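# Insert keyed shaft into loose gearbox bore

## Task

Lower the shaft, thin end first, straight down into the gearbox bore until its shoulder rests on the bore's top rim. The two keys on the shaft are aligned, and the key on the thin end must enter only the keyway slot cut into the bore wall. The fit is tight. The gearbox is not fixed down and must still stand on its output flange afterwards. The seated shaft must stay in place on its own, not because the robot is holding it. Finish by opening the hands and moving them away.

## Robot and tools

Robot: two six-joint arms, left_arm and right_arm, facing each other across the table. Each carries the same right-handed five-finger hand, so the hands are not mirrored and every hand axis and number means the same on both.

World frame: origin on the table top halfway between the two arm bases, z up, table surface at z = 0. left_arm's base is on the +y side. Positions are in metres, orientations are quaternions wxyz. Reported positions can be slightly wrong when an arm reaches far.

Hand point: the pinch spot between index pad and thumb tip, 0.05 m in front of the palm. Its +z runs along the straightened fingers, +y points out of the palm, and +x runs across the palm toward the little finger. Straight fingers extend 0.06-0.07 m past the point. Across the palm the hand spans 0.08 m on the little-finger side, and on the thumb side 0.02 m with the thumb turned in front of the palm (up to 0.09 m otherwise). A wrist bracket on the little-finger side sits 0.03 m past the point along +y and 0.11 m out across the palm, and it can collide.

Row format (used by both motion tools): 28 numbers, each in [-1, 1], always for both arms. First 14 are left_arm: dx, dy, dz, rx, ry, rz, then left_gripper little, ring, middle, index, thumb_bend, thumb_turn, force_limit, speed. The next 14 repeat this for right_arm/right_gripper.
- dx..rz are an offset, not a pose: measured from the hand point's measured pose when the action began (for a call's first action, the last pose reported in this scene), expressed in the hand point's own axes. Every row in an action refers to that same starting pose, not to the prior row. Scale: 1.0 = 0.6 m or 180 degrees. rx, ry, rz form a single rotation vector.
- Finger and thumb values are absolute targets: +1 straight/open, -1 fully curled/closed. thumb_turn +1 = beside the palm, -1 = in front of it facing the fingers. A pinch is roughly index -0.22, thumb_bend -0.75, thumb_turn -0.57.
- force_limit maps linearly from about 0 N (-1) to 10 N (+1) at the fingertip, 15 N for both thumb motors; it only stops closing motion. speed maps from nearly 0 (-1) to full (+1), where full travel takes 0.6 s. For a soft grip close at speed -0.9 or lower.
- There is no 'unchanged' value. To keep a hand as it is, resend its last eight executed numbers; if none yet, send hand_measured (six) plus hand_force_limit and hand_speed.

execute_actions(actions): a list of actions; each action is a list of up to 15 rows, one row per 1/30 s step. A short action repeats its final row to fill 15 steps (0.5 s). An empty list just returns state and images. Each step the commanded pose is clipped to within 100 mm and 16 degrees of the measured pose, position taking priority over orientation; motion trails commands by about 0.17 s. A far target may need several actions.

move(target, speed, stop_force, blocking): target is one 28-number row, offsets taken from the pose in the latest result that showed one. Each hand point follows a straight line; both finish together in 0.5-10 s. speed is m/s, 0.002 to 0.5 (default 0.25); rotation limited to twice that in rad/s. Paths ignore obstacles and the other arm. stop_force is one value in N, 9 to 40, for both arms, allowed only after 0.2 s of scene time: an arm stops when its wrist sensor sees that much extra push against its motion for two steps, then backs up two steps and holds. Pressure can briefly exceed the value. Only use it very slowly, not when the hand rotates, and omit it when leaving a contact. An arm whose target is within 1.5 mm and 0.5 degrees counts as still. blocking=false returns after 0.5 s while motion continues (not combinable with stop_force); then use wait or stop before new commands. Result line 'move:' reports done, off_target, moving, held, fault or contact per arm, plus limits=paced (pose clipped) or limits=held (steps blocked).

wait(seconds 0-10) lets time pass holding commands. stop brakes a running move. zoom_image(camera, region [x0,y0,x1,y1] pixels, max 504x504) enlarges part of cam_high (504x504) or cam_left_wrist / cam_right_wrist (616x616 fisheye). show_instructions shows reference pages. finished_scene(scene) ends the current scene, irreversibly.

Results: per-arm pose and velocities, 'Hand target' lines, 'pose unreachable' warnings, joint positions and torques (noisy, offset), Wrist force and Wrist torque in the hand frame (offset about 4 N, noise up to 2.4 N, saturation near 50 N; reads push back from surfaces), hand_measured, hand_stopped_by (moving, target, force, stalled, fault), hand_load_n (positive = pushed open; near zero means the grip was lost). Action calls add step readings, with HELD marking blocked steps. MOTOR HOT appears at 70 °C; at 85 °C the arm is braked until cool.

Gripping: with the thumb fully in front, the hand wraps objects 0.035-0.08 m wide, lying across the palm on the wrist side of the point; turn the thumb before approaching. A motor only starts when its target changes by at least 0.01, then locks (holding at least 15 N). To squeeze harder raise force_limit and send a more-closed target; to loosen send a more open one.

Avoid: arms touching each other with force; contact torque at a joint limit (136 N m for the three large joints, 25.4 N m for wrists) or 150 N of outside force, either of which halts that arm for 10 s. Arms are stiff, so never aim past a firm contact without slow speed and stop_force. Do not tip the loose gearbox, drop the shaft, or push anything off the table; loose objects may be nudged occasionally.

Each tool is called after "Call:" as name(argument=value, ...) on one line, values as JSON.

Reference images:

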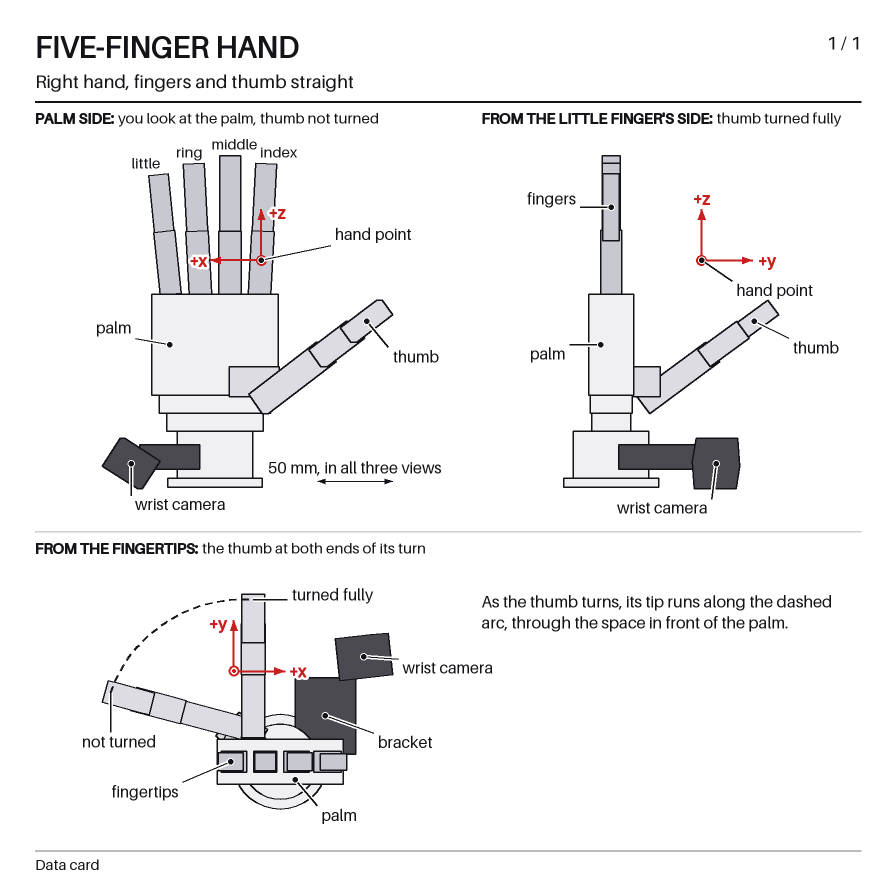

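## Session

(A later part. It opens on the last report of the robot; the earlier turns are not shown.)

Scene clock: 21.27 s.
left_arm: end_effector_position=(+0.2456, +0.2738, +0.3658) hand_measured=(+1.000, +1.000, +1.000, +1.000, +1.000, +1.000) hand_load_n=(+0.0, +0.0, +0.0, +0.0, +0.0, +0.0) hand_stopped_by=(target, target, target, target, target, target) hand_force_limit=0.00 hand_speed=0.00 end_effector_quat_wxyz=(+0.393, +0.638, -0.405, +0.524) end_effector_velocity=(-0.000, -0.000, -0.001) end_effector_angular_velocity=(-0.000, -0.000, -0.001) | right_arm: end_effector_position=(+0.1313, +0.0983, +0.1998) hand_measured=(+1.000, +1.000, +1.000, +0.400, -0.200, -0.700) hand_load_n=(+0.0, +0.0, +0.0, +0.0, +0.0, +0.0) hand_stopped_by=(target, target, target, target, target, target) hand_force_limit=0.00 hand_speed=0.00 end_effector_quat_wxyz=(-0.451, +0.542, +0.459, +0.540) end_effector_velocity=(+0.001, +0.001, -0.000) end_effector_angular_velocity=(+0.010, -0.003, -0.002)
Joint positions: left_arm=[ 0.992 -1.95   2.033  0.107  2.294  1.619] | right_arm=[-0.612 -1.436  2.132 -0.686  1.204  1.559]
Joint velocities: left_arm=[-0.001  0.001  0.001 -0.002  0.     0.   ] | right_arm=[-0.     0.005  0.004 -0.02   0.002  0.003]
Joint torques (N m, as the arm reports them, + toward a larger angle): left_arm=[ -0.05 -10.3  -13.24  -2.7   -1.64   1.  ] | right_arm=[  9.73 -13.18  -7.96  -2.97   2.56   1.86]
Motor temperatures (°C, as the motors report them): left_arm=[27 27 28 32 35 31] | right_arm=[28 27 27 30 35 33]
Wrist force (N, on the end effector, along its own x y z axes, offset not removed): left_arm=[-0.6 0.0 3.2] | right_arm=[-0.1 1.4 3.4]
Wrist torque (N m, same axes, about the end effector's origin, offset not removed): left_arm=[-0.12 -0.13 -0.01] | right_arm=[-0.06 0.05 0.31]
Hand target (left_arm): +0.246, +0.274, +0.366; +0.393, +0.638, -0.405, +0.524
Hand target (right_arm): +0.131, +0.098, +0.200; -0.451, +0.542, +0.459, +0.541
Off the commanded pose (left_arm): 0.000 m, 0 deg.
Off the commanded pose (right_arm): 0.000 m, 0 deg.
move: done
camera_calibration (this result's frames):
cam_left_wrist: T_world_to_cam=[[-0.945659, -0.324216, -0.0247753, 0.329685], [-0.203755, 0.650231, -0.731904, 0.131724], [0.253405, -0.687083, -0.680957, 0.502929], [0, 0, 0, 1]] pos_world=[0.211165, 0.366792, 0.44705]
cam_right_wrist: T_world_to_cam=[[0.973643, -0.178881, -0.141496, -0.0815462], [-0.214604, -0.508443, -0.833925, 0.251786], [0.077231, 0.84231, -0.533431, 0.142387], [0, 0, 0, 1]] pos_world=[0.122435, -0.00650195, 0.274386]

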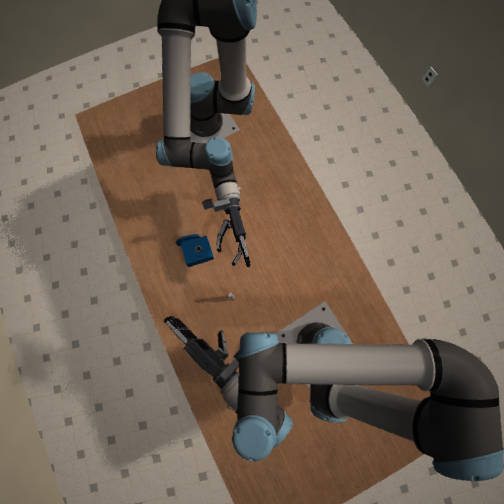

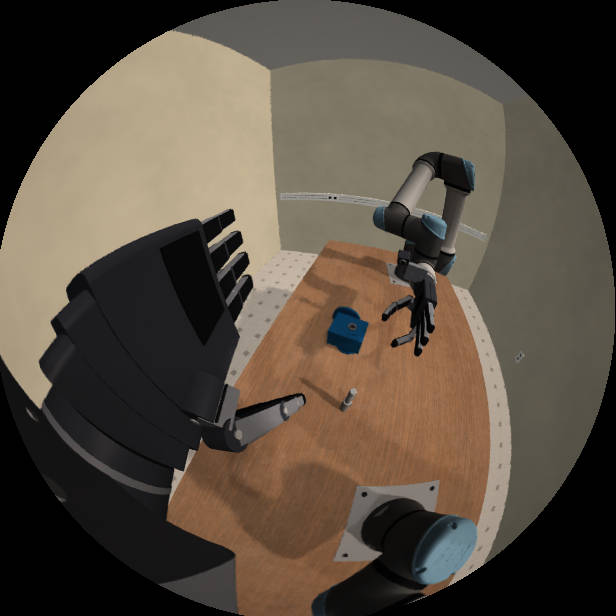

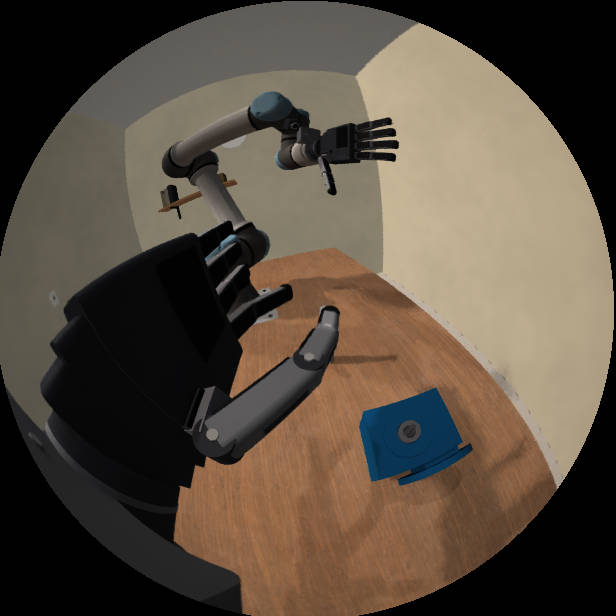

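Call:
zoom_image(camera="cam_right_wrist", region=[355, 380, 475, 500])

Call:
move(target=[0,0,0,0,0,0,1,1,1,1,1,1,0,0,-0.2,-0.065,0.15,0,0,0,1,1,1,0.5,-0.2,-0.7,0,0], speed=0.3)

Region (355, 380, 475, 500) of cam_right_wrist's 616x616 image, scaled by 4.200, with more detail than that image has.

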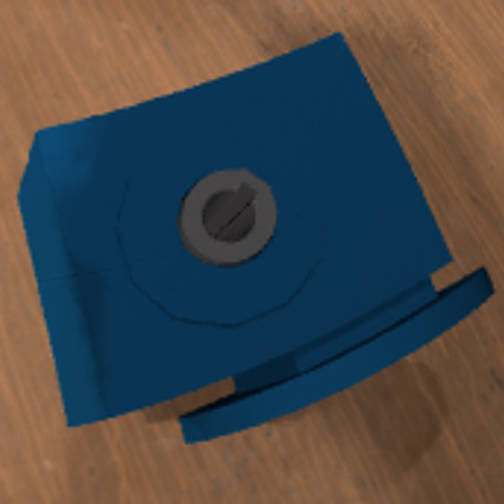

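Scene clock: 22.63 s.
left_arm: end_effector_position=(+0.2456, +0.2738, +0.3658) hand_measured=(+1.000, +1.000, +1.000, +1.000, +1.000, +1.000) hand_load_n=(+0.0, +0.0, +0.0, +0.0, +0.0, +0.0) hand_stopped_by=(target, target, target, target, target, target) hand_force_limit=0.00 hand_speed=0.00 end_effector_quat_wxyz=(+0.393, +0.638, -0.405, +0.524) end_effector_velocity=(-0.001, -0.000, -0.002) end_effector_angular_velocity=(+0.001, +0.003, -0.003) | right_arm: end_effector_position=(+0.1094, +0.1924, +0.0786) hand_measured=(+1.000, +1.000, +1.000, +0.500, -0.200, -0.700) hand_load_n=(+0.0, +0.0, +0.0, +0.0, +0.0, +0.0) hand_stopped_by=(target, target, target, target, target, target) hand_force_limit=0.00 hand_speed=0.00 end_effector_quat_wxyz=(-0.451, +0.542, +0.459, +0.540) end_effector_velocity=(+0.000, +0.001, -0.000) end_effector_angular_velocity=(+0.001, -0.000, -0.001)
Joint positions: left_arm=[ 0.992 -1.95   2.033  0.107  2.294  1.619] | right_arm=[-0.459 -1.028  1.961 -0.924  1.357  1.561]
Joint velocities: left_arm=[-0.001  0.002  0.002 -0.001  0.002 -0.   ] | right_arm=[ 0.     0.003 -0.003 -0.001  0.001  0.   ]
Joint torques (N m, as the arm reports them, + toward a larger angle): left_arm=[ -0.58 -10.2  -13.02  -2.57  -1.73   0.97] | right_arm=[ 13.17 -25.17 -26.21  -3.01   2.5    1.47]
Motor temperatures (°C, as the motors report them): left_arm=[27 27 28 32 35 31] | right_arm=[28 27 27 30 35 33]
Wrist force (N, on the end effector, along its own x y z axes, offset not removed): left_arm=[-6.1 -1.8 2.7] | right_arm=[-0.5 -0.1 3.1]
Wrist torque (N m, same axes, about the end effector's origin, offset not removed): left_arm=[-0.22 0.88 -0.28] | right_arm=[-0.37 0.19 0.10]
Hand target (left_arm): +0.246, +0.274, +0.366; +0.393, +0.638, -0.405, +0.524
Hand target (right_arm): +0.109, +0.192, +0.079; -0.451, +0.542, +0.459, +0.540
Off the commanded pose (left_arm): 0.000 m, 0 deg.
Off the commanded pose (right_arm): 0.000 m, 0 deg.
move: done
camera_calibration (this result's frames):
cam_left_wrist: T_world_to_cam=[[-0.945659, -0.324216, -0.0247755, 0.329685], [-0.203754, 0.650231, -0.731904, 0.131724], [0.253405, -0.687083, -0.680957, 0.502929], [0, 0, 0, 1]] pos_world=[0.211165, 0.366792, 0.44705]
cam_right_wrist: T_world_to_cam=[[0.973667, -0.178869, -0.141343, -0.0604804], [-0.214473, -0.508515, -0.833915, 0.193877], [0.0772862, 0.84227, -0.533487, 0.000186782], [0, 0, 0, 1]] pos_world=[0.100455, 0.0876139, 0.153228]

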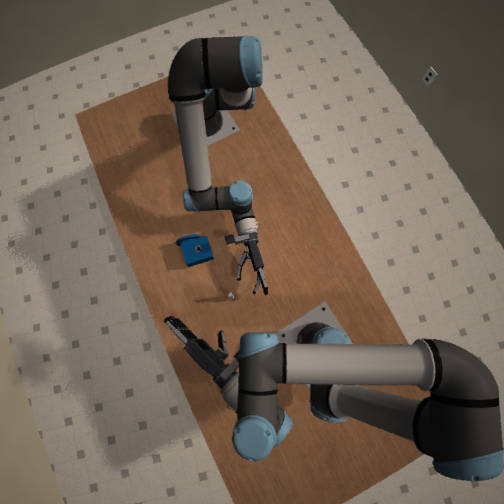

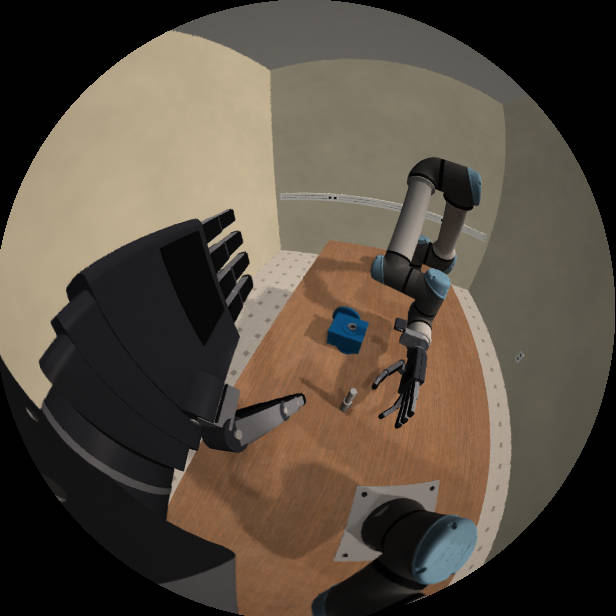

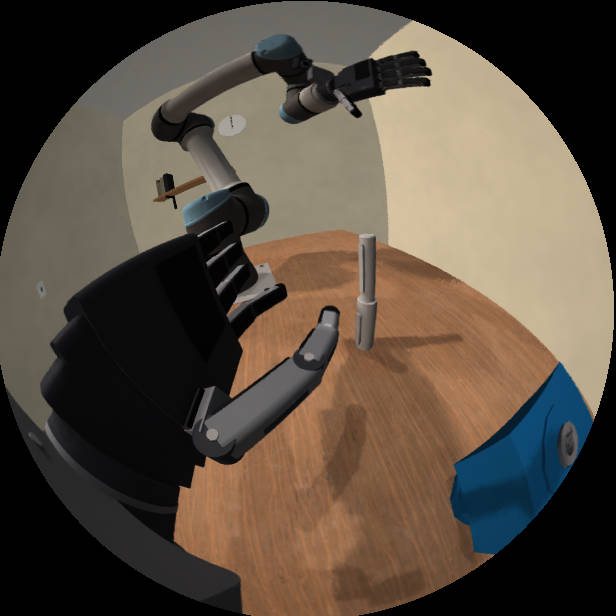

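Call:
move(target=[0,0,0,0,0,0,1,1,1,1,1,1,0,0,-0.065,0.03,0.085,0,0,0,1,1,1,0.5,-0.2,-0.7,0,0], speed=0.1)

Scene clock: 24.07 s.
left_arm: end_effector_position=(+0.2456, +0.2738, +0.3658) hand_measured=(+1.000, +1.000, +1.000, +1.000, +1.000, +1.000) hand_load_n=(+0.0, +0.0, +0.0, +0.0, +0.0, +0.0) hand_stopped_by=(target, target, target, target, target, target) hand_force_limit=0.00 hand_speed=0.00 end_effector_quat_wxyz=(+0.393, +0.638, -0.405, +0.524) end_effector_velocity=(+0.000, -0.000, -0.000) end_effector_angular_velocity=(+0.000, +0.002, -0.000) | right_arm: end_effector_position=(+0.1361, +0.2391, +0.0394) hand_measured=(+1.000, +1.000, +1.000, +0.500, -0.200, -0.700) hand_load_n=(+0.0, +0.0, +0.0, +0.0, +0.0, +0.0) hand_stopped_by=(target, target, target, target, target, target) hand_force_limit=0.00 hand_speed=0.00 end_effector_quat_wxyz=(-0.451, +0.542, +0.459, +0.540) end_effector_velocity=(+0.001, +0.001, -0.001) end_effector_angular_velocity=(+0.000, -0.000, -0.001)
Joint positions: left_arm=[ 0.992 -1.95   2.033  0.107  2.294  1.619] | right_arm=[-0.473 -0.874  1.813 -0.929  1.342  1.561]
Joint velocities: left_arm=[ 0.     0.002 -0.    -0.001  0.001 -0.001] | right_arm=[ 0.     0.003 -0.005  0.001  0.001 -0.   ]
Joint torques (N m, as the arm reports them, + toward a larger angle): left_arm=[ -1.17 -10.12 -13.18  -2.65  -1.7    1.03] | right_arm=[-15.28 -30.91 -25.71  -0.18  -2.61  -1.52]
Motor temperatures (°C, as the motors report them): left_arm=[27 27 28 32 35 31] | right_arm=[28 27 27 30 35 33]
Wrist force (N, on the end effector, along its own x y z axes, offset not removed): left_arm=[-3.7 0.0 -0.1] | right_arm=[-1.1 -1.1 1.5]
Wrist torque (N m, same axes, about the end effector's origin, offset not removed): left_arm=[0.02 0.51 -0.06] | right_arm=[-0.18 0.38 0.11]
Hand target (left_arm): +0.246, +0.274, +0.366; +0.393, +0.638, -0.405, +0.524
Hand target (right_arm): +0.136, +0.239, +0.039; -0.451, +0.542, +0.459, +0.540
Off the commanded pose (left_arm): 0.000 m, 0 deg.
Off the commanded pose (right_arm): 0.000 m, 0 deg.
move: done
camera_calibration (this result's frames):
cam_left_wrist: T_world_to_cam=[[-0.945659, -0.324216, -0.0247754, 0.329685], [-0.203754, 0.650231, -0.731904, 0.131724], [0.253405, -0.687083, -0.680957, 0.502929], [0, 0, 0, 1]] pos_world=[0.211165, 0.366792, 0.44705]
cam_right_wrist: T_world_to_cam=[[0.973666, -0.17886, -0.141361, -0.0837647], [-0.214484, -0.508513, -0.833913, 0.19062], [0.07727, 0.842273, -0.533485, -0.0620873], [0, 0, 0, 1]] pos_world=[0.127241, 0.134245, 0.113997]

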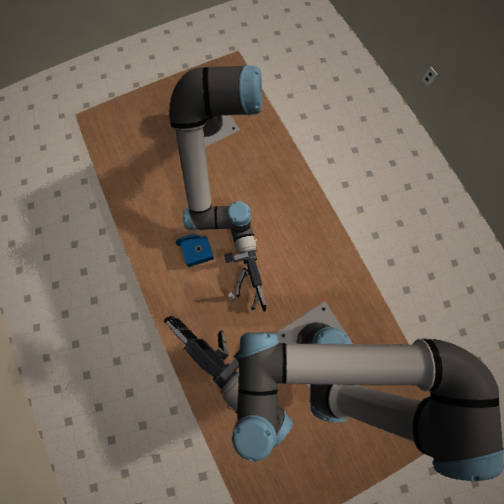

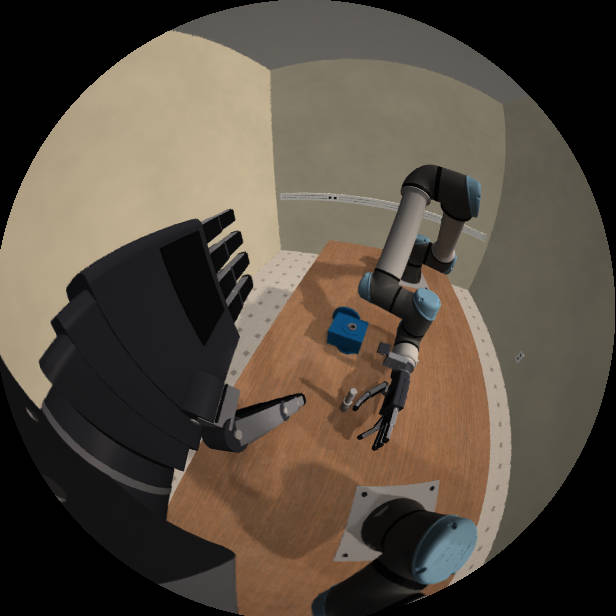

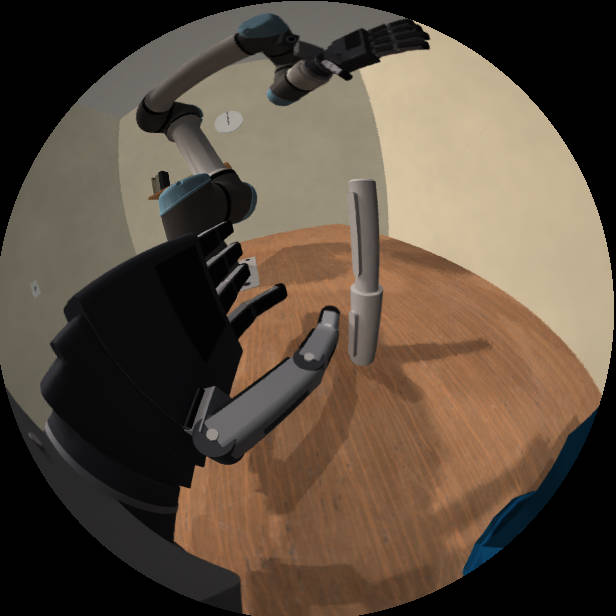

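Call:
move(target=[0,0,0,0,0,0,1,1,1,1,1,1,0,0,-0.01,0.01,-0.025,0,0,0,1,1,1,0.5,-0.2,-0.7,0,0], speed=0.1)

Call:
move(target=[0,0,0,0,0,0,1,1,1,1,1,1,0,0,0,0.045,0,0,0,0,1,1,1,0.5,-0.2,-0.7,0,0], speed=0.05)

Scene clock: 25.13 s.
left_arm: end_effector_position=(+0.2456, +0.2738, +0.3658) hand_measured=(+1.000, +1.000, +1.000, +1.000, +1.000, +1.000) hand_load_n=(+0.0, +0.0, +0.0, +0.0, +0.0, +0.0) hand_stopped_by=(target, target, target, target, target, target) hand_force_limit=0.00 hand_speed=0.00 end_effector_quat_wxyz=(+0.393, +0.638, -0.405, +0.524) end_effector_velocity=(-0.000, +0.000, -0.001) end_effector_angular_velocity=(+0.000, +0.004, -0.000) | right_arm: end_effector_position=(+0.1395, +0.2233, +0.0336) hand_measured=(+1.000, +1.000, +1.000, +0.500, -0.200, -0.700) hand_load_n=(+0.0, +0.0, +0.0, +0.0, +0.0, +0.0) hand_stopped_by=(target, target, target, target, target, target) hand_force_limit=0.00 hand_speed=0.00 end_effector_quat_wxyz=(-0.451, +0.542, +0.459, +0.540) end_effector_velocity=(+0.001, -0.002, -0.001) end_effector_angular_velocity=(-0.001, +0.001, -0.000)
Joint positions: left_arm=[ 0.992 -1.95   2.033  0.107  2.294  1.619] | right_arm=[-0.492 -0.884  1.862 -0.967  1.323  1.561]
Joint velocities: left_arm=[-0.     0.001  0.001  0.001  0.001 -0.002] | right_arm=[-0.002 -0.001  0.004 -0.002 -0.002  0.   ]
Joint torques (N m, as the arm reports them, + toward a larger angle): left_arm=[ -0.52  -9.95 -13.38  -2.68  -1.59   0.96] | right_arm=[-15.43 -46.21  -3.57  -3.12  -2.57  -1.22]
Motor temperatures (°C, as the motors report them): left_arm=[27 27 28 32 35 31] | right_arm=[28 27 27 30 35 33]
Wrist force (N, on the end effector, along its own x y z axes, offset not removed): left_arm=[-2.6 0.3 1.7] | right_arm=[0.5 -0.3 0.7]
Wrist torque (N m, same axes, about the end effector's origin, offset not removed): left_arm=[-0.02 0.26 -0.11] | right_arm=[-0.01 0.06 0.22]
Hand target (left_arm): +0.246, +0.274, +0.366; +0.393, +0.638, -0.405, +0.524
Hand target (right_arm): +0.140, +0.223, +0.034; -0.451, +0.542, +0.459, +0.540
Off the commanded pose (left_arm): 0.000 m, 0 deg.
Off the commanded pose (right_arm): 0.000 m, 0 deg.
move: done
camera_calibration (this result's frames):
cam_left_wrist: T_world_to_cam=[[-0.945659, -0.324216, -0.0247753, 0.329685], [-0.203755, 0.650231, -0.731904, 0.131724], [0.253405, -0.687083, -0.680957, 0.502929], [0, 0, 0, 1]] pos_world=[0.211165, 0.366792, 0.44705]
cam_right_wrist: T_world_to_cam=[[0.973662, -0.17888, -0.141362, -0.0906603], [-0.214496, -0.508516, -0.833908, 0.17851], [0.077285, 0.842267, -0.533492, -0.0521557], [0, 0, 0, 1]] pos_world=[0.130593, 0.118487, 0.10822]

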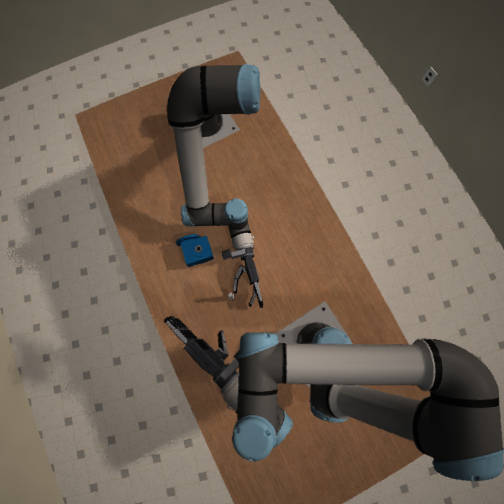

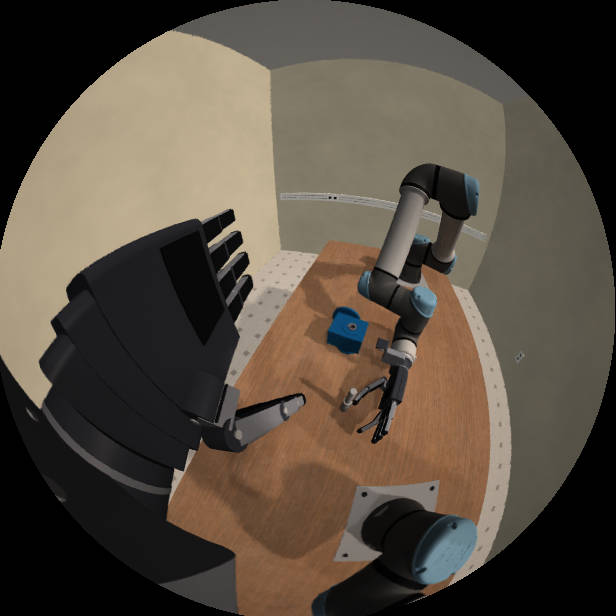

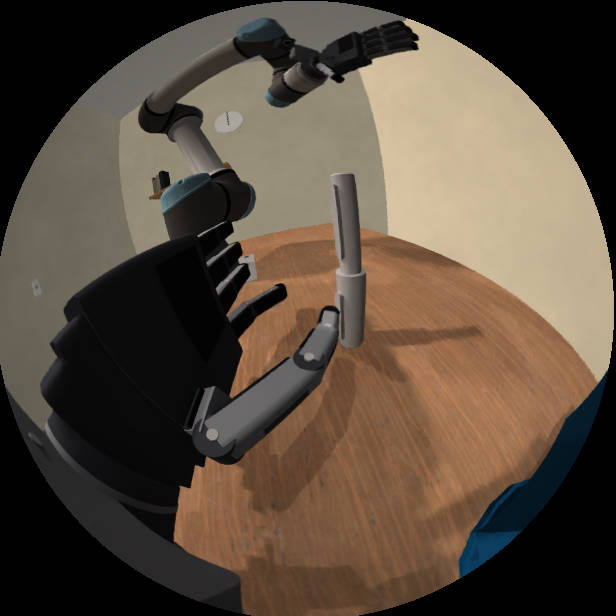

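Scene clock: 26.03 s.
left_arm: end_effector_position=(+0.2456, +0.2738, +0.3658) hand_measured=(+1.000, +1.000, +1.000, +1.000, +1.000, +1.000) hand_load_n=(+0.0, +0.0, +0.0, +0.0, +0.0, +0.0) hand_stopped_by=(target, target, target, target, target, target) hand_force_limit=0.00 hand_speed=0.00 end_effector_quat_wxyz=(+0.393, +0.638, -0.405, +0.524) end_effector_velocity=(-0.000, -0.000, -0.000) end_effector_angular_velocity=(+0.001, +0.003, -0.003) | right_arm: end_effector_position=(+0.1660, +0.2186, +0.0339) hand_measured=(+1.000, +1.000, +1.000, +0.500, -0.200, -0.700) hand_load_n=(+0.0, +0.0, +0.0, +0.0, +0.0, +0.0) hand_stopped_by=(target, target, target, target, target, target) hand_force_limit=0.00 hand_speed=0.00 end_effector_quat_wxyz=(-0.451, +0.542, +0.459, +0.541) end_effector_velocity=(+0.001, -0.000, -0.001) end_effector_angular_velocity=(-0.001, +0.001, +0.000)
Joint positions: left_arm=[ 0.992 -1.95   2.033  0.107  2.294  1.619] | right_arm=[-0.545 -0.885  1.861 -0.966  1.27   1.56 ]
Joint velocities: left_arm=[-0.001  0.002 -0.001  0.002  0.002 -0.   ] | right_arm=[-0.001  0.001 -0.001  0.001 -0.002  0.   ]
Joint torques (N m, as the arm reports them, + toward a larger angle): left_arm=[ -1.42 -10.48 -12.87  -2.54  -1.59   0.96] | right_arm=[-14.52 -29.16 -24.51  -0.24  -2.75  -1.53]
Motor temperatures (°C, as the motors report them): left_arm=[27 27 28 32 35 31] | right_arm=[28 27 27 30 35 33]
Wrist force (N, on the end effector, along its own x y z axes, offset not removed): left_arm=[-5.7 -1.3 1.2] | right_arm=[-1.5 -0.7 0.6]
Wrist torque (N m, same axes, about the end effector's origin, offset not removed): left_arm=[-0.24 0.84 -0.45] | right_arm=[-0.25 0.27 -0.03]
Hand target (left_arm): +0.246, +0.274, +0.366; +0.393, +0.638, -0.405, +0.524
Hand target (right_arm): +0.166, +0.219, +0.034; -0.451, +0.542, +0.459, +0.540
Off the commanded pose (left_arm): 0.000 m, 0 deg.
Off the commanded pose (right_arm): 0.000 m, 0 deg.
move: done
camera_calibration (this result's frames):
cam_left_wrist: T_world_to_cam=[[-0.945659, -0.324216, -0.0247754, 0.329685], [-0.203755, 0.650231, -0.731904, 0.131724], [0.253405, -0.687083, -0.680957, 0.502929], [0, 0, 0, 1]] pos_world=[0.211165, 0.366792, 0.44705]
cam_right_wrist: T_world_to_cam=[[0.973657, -0.178883, -0.141396, -0.11727], [-0.214518, -0.508432, -0.833954, 0.182088], [0.0772898, 0.842317, -0.533412, -0.050134], [0, 0, 0, 1]] pos_world=[0.157117, 0.11383, 0.108529]

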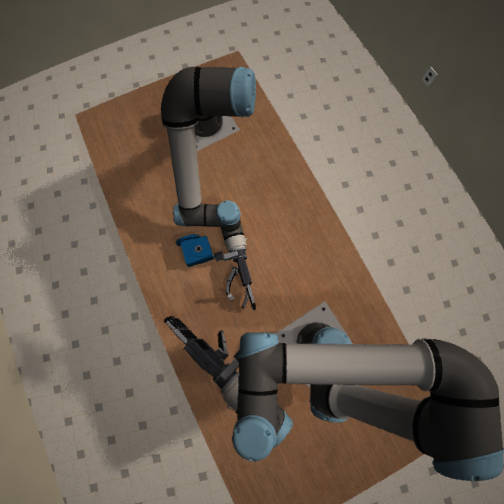

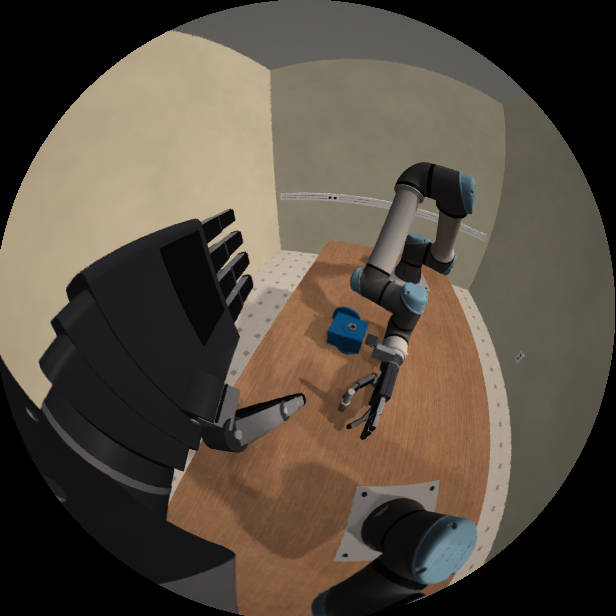

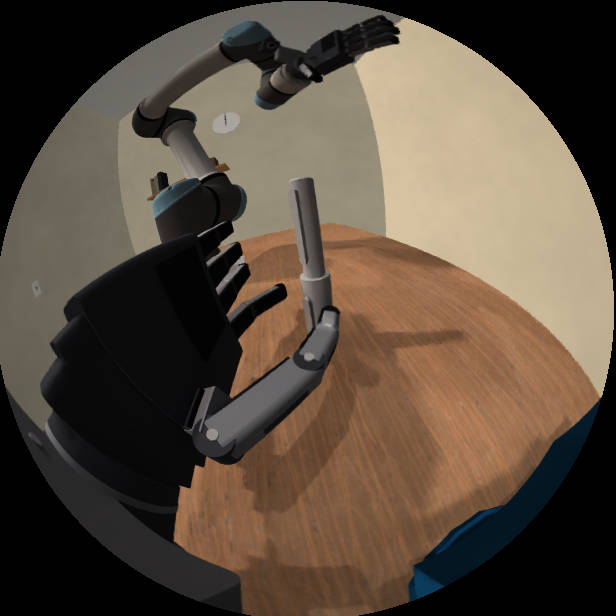

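Call:
move(target=[0,0,0,0,0,0,1,1,1,1,1,1,0,0,0,0.013,0.005,-0.085,0,0,1,1,1,0.5,-0.2,-0.7,0,0], speed=0.06)

Call:
zoom_image(camera="cam_left_wrist", region=[320, 330, 420, 450])

Call:
zoom_image(camera="cam_high", region=[200, 250, 280, 330])

Scene clock: 28.80 s.
left_arm: end_effector_position=(+0.2456, +0.2738, +0.3658) hand_measured=(+1.000, +1.000, +1.000, +1.000, +1.000, +1.000) hand_load_n=(+0.0, +0.0, +0.0, +0.0, +0.0, +0.0) hand_stopped_by=(target, target, target, target, target, target) hand_force_limit=0.00 hand_speed=0.00 end_effector_quat_wxyz=(+0.393, +0.638, -0.405, +0.524) end_effector_velocity=(-0.001, -0.000, -0.001) end_effector_angular_velocity=(+0.001, -0.000, -0.002) | right_arm: end_effector_position=(+0.1742, +0.2203, +0.0340) hand_measured=(+1.000, +1.000, +1.000, +0.500, -0.200, -0.700) hand_load_n=(+0.0, +0.0, +0.0, +0.0, +0.0, +0.0) hand_stopped_by=(target, target, target, target, target, target) hand_force_limit=0.00 hand_speed=0.00 end_effector_quat_wxyz=(-0.375, +0.597, +0.383, +0.597) end_effector_velocity=(+0.000, +0.000, +0.000) end_effector_angular_velocity=(-0.000, +0.000, -0.007)
Joint positions: left_arm=[ 0.992 -1.95   2.033  0.107  2.294  1.619] | right_arm=[-0.424 -0.842  1.769 -0.921  1.658  1.561]
Joint velocities: left_arm=[-0.    -0.     0.001  0.     0.002  0.002] | right_arm=[ 0.003  0.001 -0.004  0.003  0.011  0.   ]
Joint torques (N m, as the arm reports them, + toward a larger angle): left_arm=[ -0.69  -9.91 -12.96  -2.7   -1.74   0.93] | right_arm=[ 13.07 -31.78 -25.38  -0.26   2.43   1.67]
Motor temperatures (°C, as the motors report them): left_arm=[27 27 28 32 35 31] | right_arm=[28 27 27 30 35 33]
Wrist force (N, on the end effector, along its own x y z axes, offset not removed): left_arm=[-2.0 0.6 -0.5] | right_arm=[-1.5 -4.9 0.7]
Wrist torque (N m, same axes, about the end effector's origin, offset not removed): left_arm=[0.09 0.23 0.06] | right_arm=[-0.85 0.38 0.01]
Hand target (left_arm): +0.246, +0.274, +0.366; +0.393, +0.638, -0.405, +0.524
Hand target (right_arm): +0.174, +0.220, +0.034; -0.375, +0.597, +0.383, +0.597
Off the commanded pose (left_arm): 0.000 m, 0 deg.
Off the commanded pose (right_arm): 0.000 m, 0 deg.
move: done
camera_calibration (this result's frames):
cam_left_wrist: T_world_to_cam=[[-0.945659, -0.324216, -0.0247752, 0.329685], [-0.203755, 0.650231, -0.731904, 0.131724], [0.253405, -0.687083, -0.680957, 0.502929], [0, 0, 0, 1]] pos_world=[0.211165, 0.366792, 0.44705]
cam_right_wrist: T_world_to_cam=[[0.892625, -0.428792, -0.139135, -0.0558526], [-0.338137, -0.432734, -0.835706, 0.189647], [0.298135, 0.793019, -0.53126, -0.0798044], [0, 0, 0, 1]] pos_world=[0.137775, 0.121404, 0.108322]

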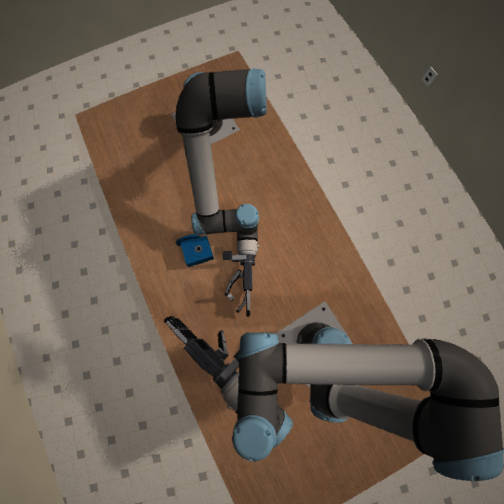

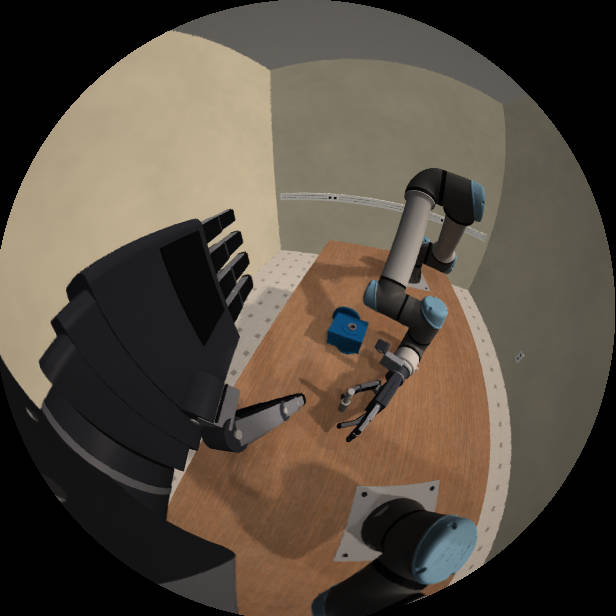

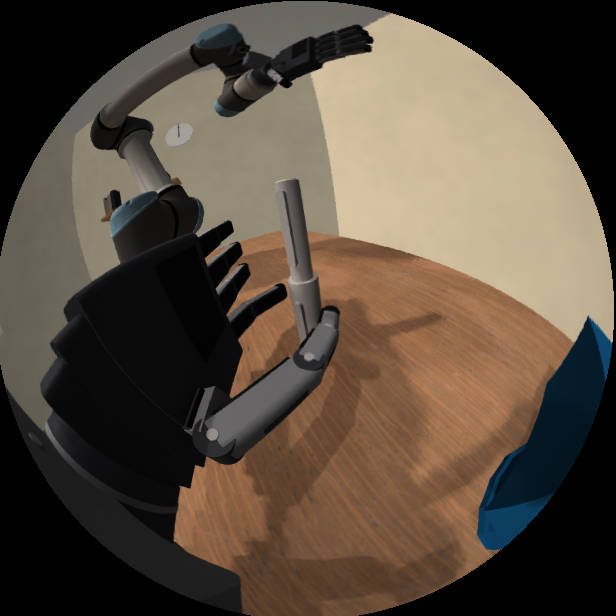

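Region (320, 330, 420, 450) of cam_left_wrist's 616x616 image, scaled by 4.200, with more detail than that image has.

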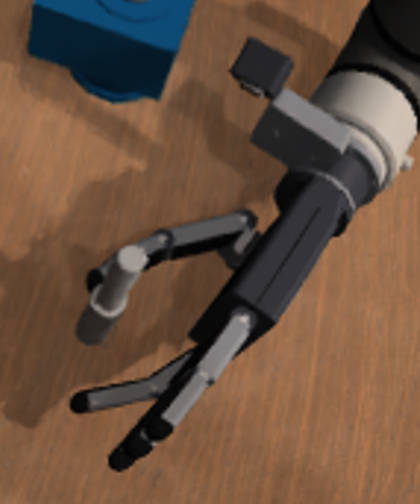

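Region (200, 250, 280, 330) of cam_high's 504x504 image, scaled by 6.300, with more detail than that image has.

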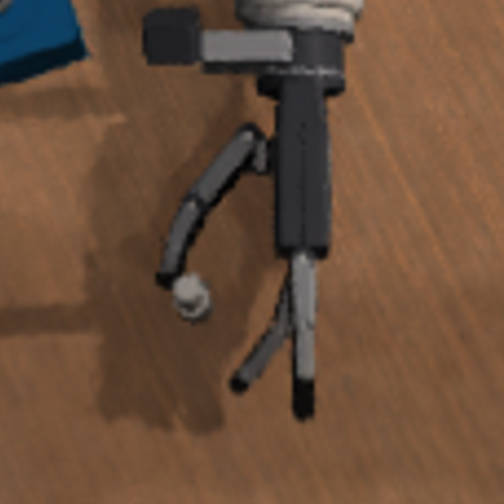

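Call:
move(target=[0,0,0,0,0,0,1,1,1,1,1,1,0,0,0,0,0,0,0,0,1,1,1,0.0,-0.45,-0.7,-0.4,-0.6])

Call:
zoom_image(camera="cam_high", region=[200, 250, 280, 330])

Scene clock: 29.97 s.
left_arm: end_effector_position=(+0.2456, +0.2738, +0.3658) hand_measured=(+1.000, +1.000, +1.000, +1.000, +1.000, +1.000) hand_load_n=(+0.0, +0.0, +0.0, +0.0, +0.0, +0.0) hand_stopped_by=(target, target, target, target, target, target) hand_force_limit=0.00 hand_speed=0.00 end_effector_quat_wxyz=(+0.393, +0.638, -0.405, +0.524) end_effector_velocity=(-0.000, -0.000, -0.001) end_effector_angular_velocity=(+0.001, +0.001, -0.001) | right_arm: end_effector_position=(+0.1741, +0.2203, +0.0340) hand_measured=(+1.000, +1.000, +1.000, +0.000, -0.448, -0.700) hand_load_n=(+0.0, +0.0, +0.0, +2.5, +2.0, +0.0) hand_stopped_by=(target, target, target, target, target, target) hand_force_limit=-0.40 hand_speed=-0.60 end_effector_quat_wxyz=(-0.375, +0.597, +0.383, +0.597) end_effector_velocity=(+0.000, +0.000, +0.000) end_effector_angular_velocity=(+0.001, -0.000, -0.000)
Joint positions: left_arm=[ 0.992 -1.95   2.033  0.107  2.294  1.619] | right_arm=[-0.424 -0.842  1.769 -0.921  1.658  1.561]
Joint velocities: left_arm=[-0.     0.001  0.     0.001  0.001  0.002] | right_arm=[-0.001 -0.    -0.    -0.    -0.     0.   ]
Joint torques (N m, as the arm reports them, + toward a larger angle): left_arm=[ -0.8   -9.45 -13.6   -2.57  -1.57   0.9 ] | right_arm=[-15.21 -48.65  -4.86  -3.04  -2.45   1.53]
Motor temperatures (°C, as the motors report them): left_arm=[27 27 28 32 35 31] | right_arm=[28 27 27 30 35 33]
Wrist force (N, on the end effector, along its own x y z axes, offset not removed): left_arm=[-1.5 1.6 1.5] | right_arm=[0.5 -3.6 1.2]
Wrist torque (N m, same axes, about the end effector's origin, offset not removed): left_arm=[0.32 0.14 -0.09] | right_arm=[-0.60 -0.06 0.11]
Hand target (left_arm): +0.246, +0.274, +0.366; +0.393, +0.638, -0.405, +0.524
Hand target (right_arm): +0.174, +0.220, +0.034; -0.375, +0.597, +0.383, +0.597
Off the commanded pose (left_arm): 0.000 m, 0 deg.
Off the commanded pose (right_arm): 0.000 m, 0 deg.
move: done
camera_calibration (this result's frames):
cam_left_wrist: T_world_to_cam=[[-0.945659, -0.324216, -0.0247753, 0.329685], [-0.203754, 0.650231, -0.731904, 0.131724], [0.253405, -0.687083, -0.680957, 0.502929], [0, 0, 0, 1]] pos_world=[0.211165, 0.366792, 0.44705]
cam_right_wrist: T_world_to_cam=[[0.892689, -0.428658, -0.139134, -0.0557869], [-0.338075, -0.432797, -0.835698, 0.189617], [0.298012, 0.793056, -0.531272, -0.0797892], [0, 0, 0, 1]] pos_world=[0.137683, 0.121429, 0.108311]

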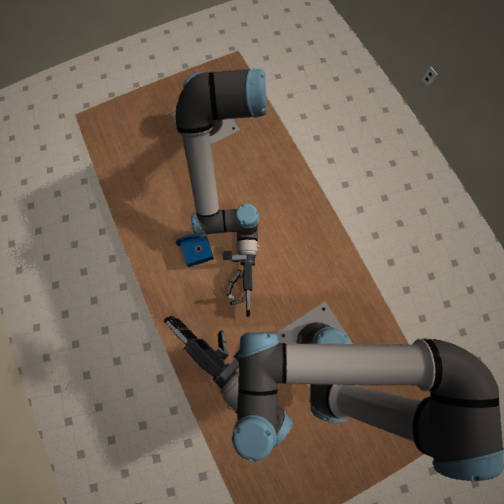

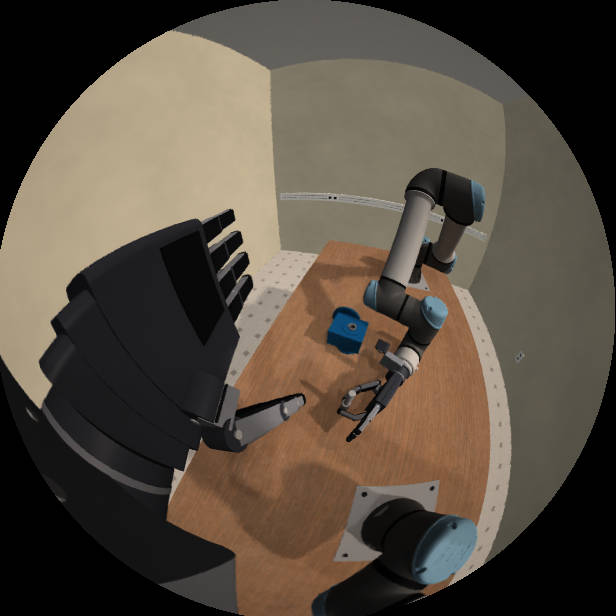

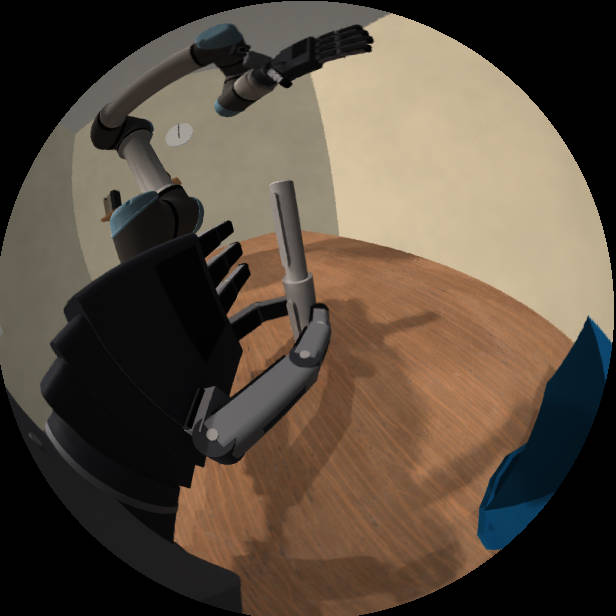

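Region (200, 250, 280, 330) of cam_high's 504x504 image, scaled by 6.300, with more detail than that image has.

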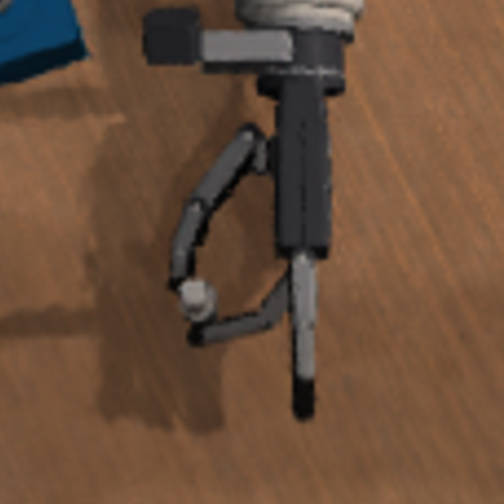

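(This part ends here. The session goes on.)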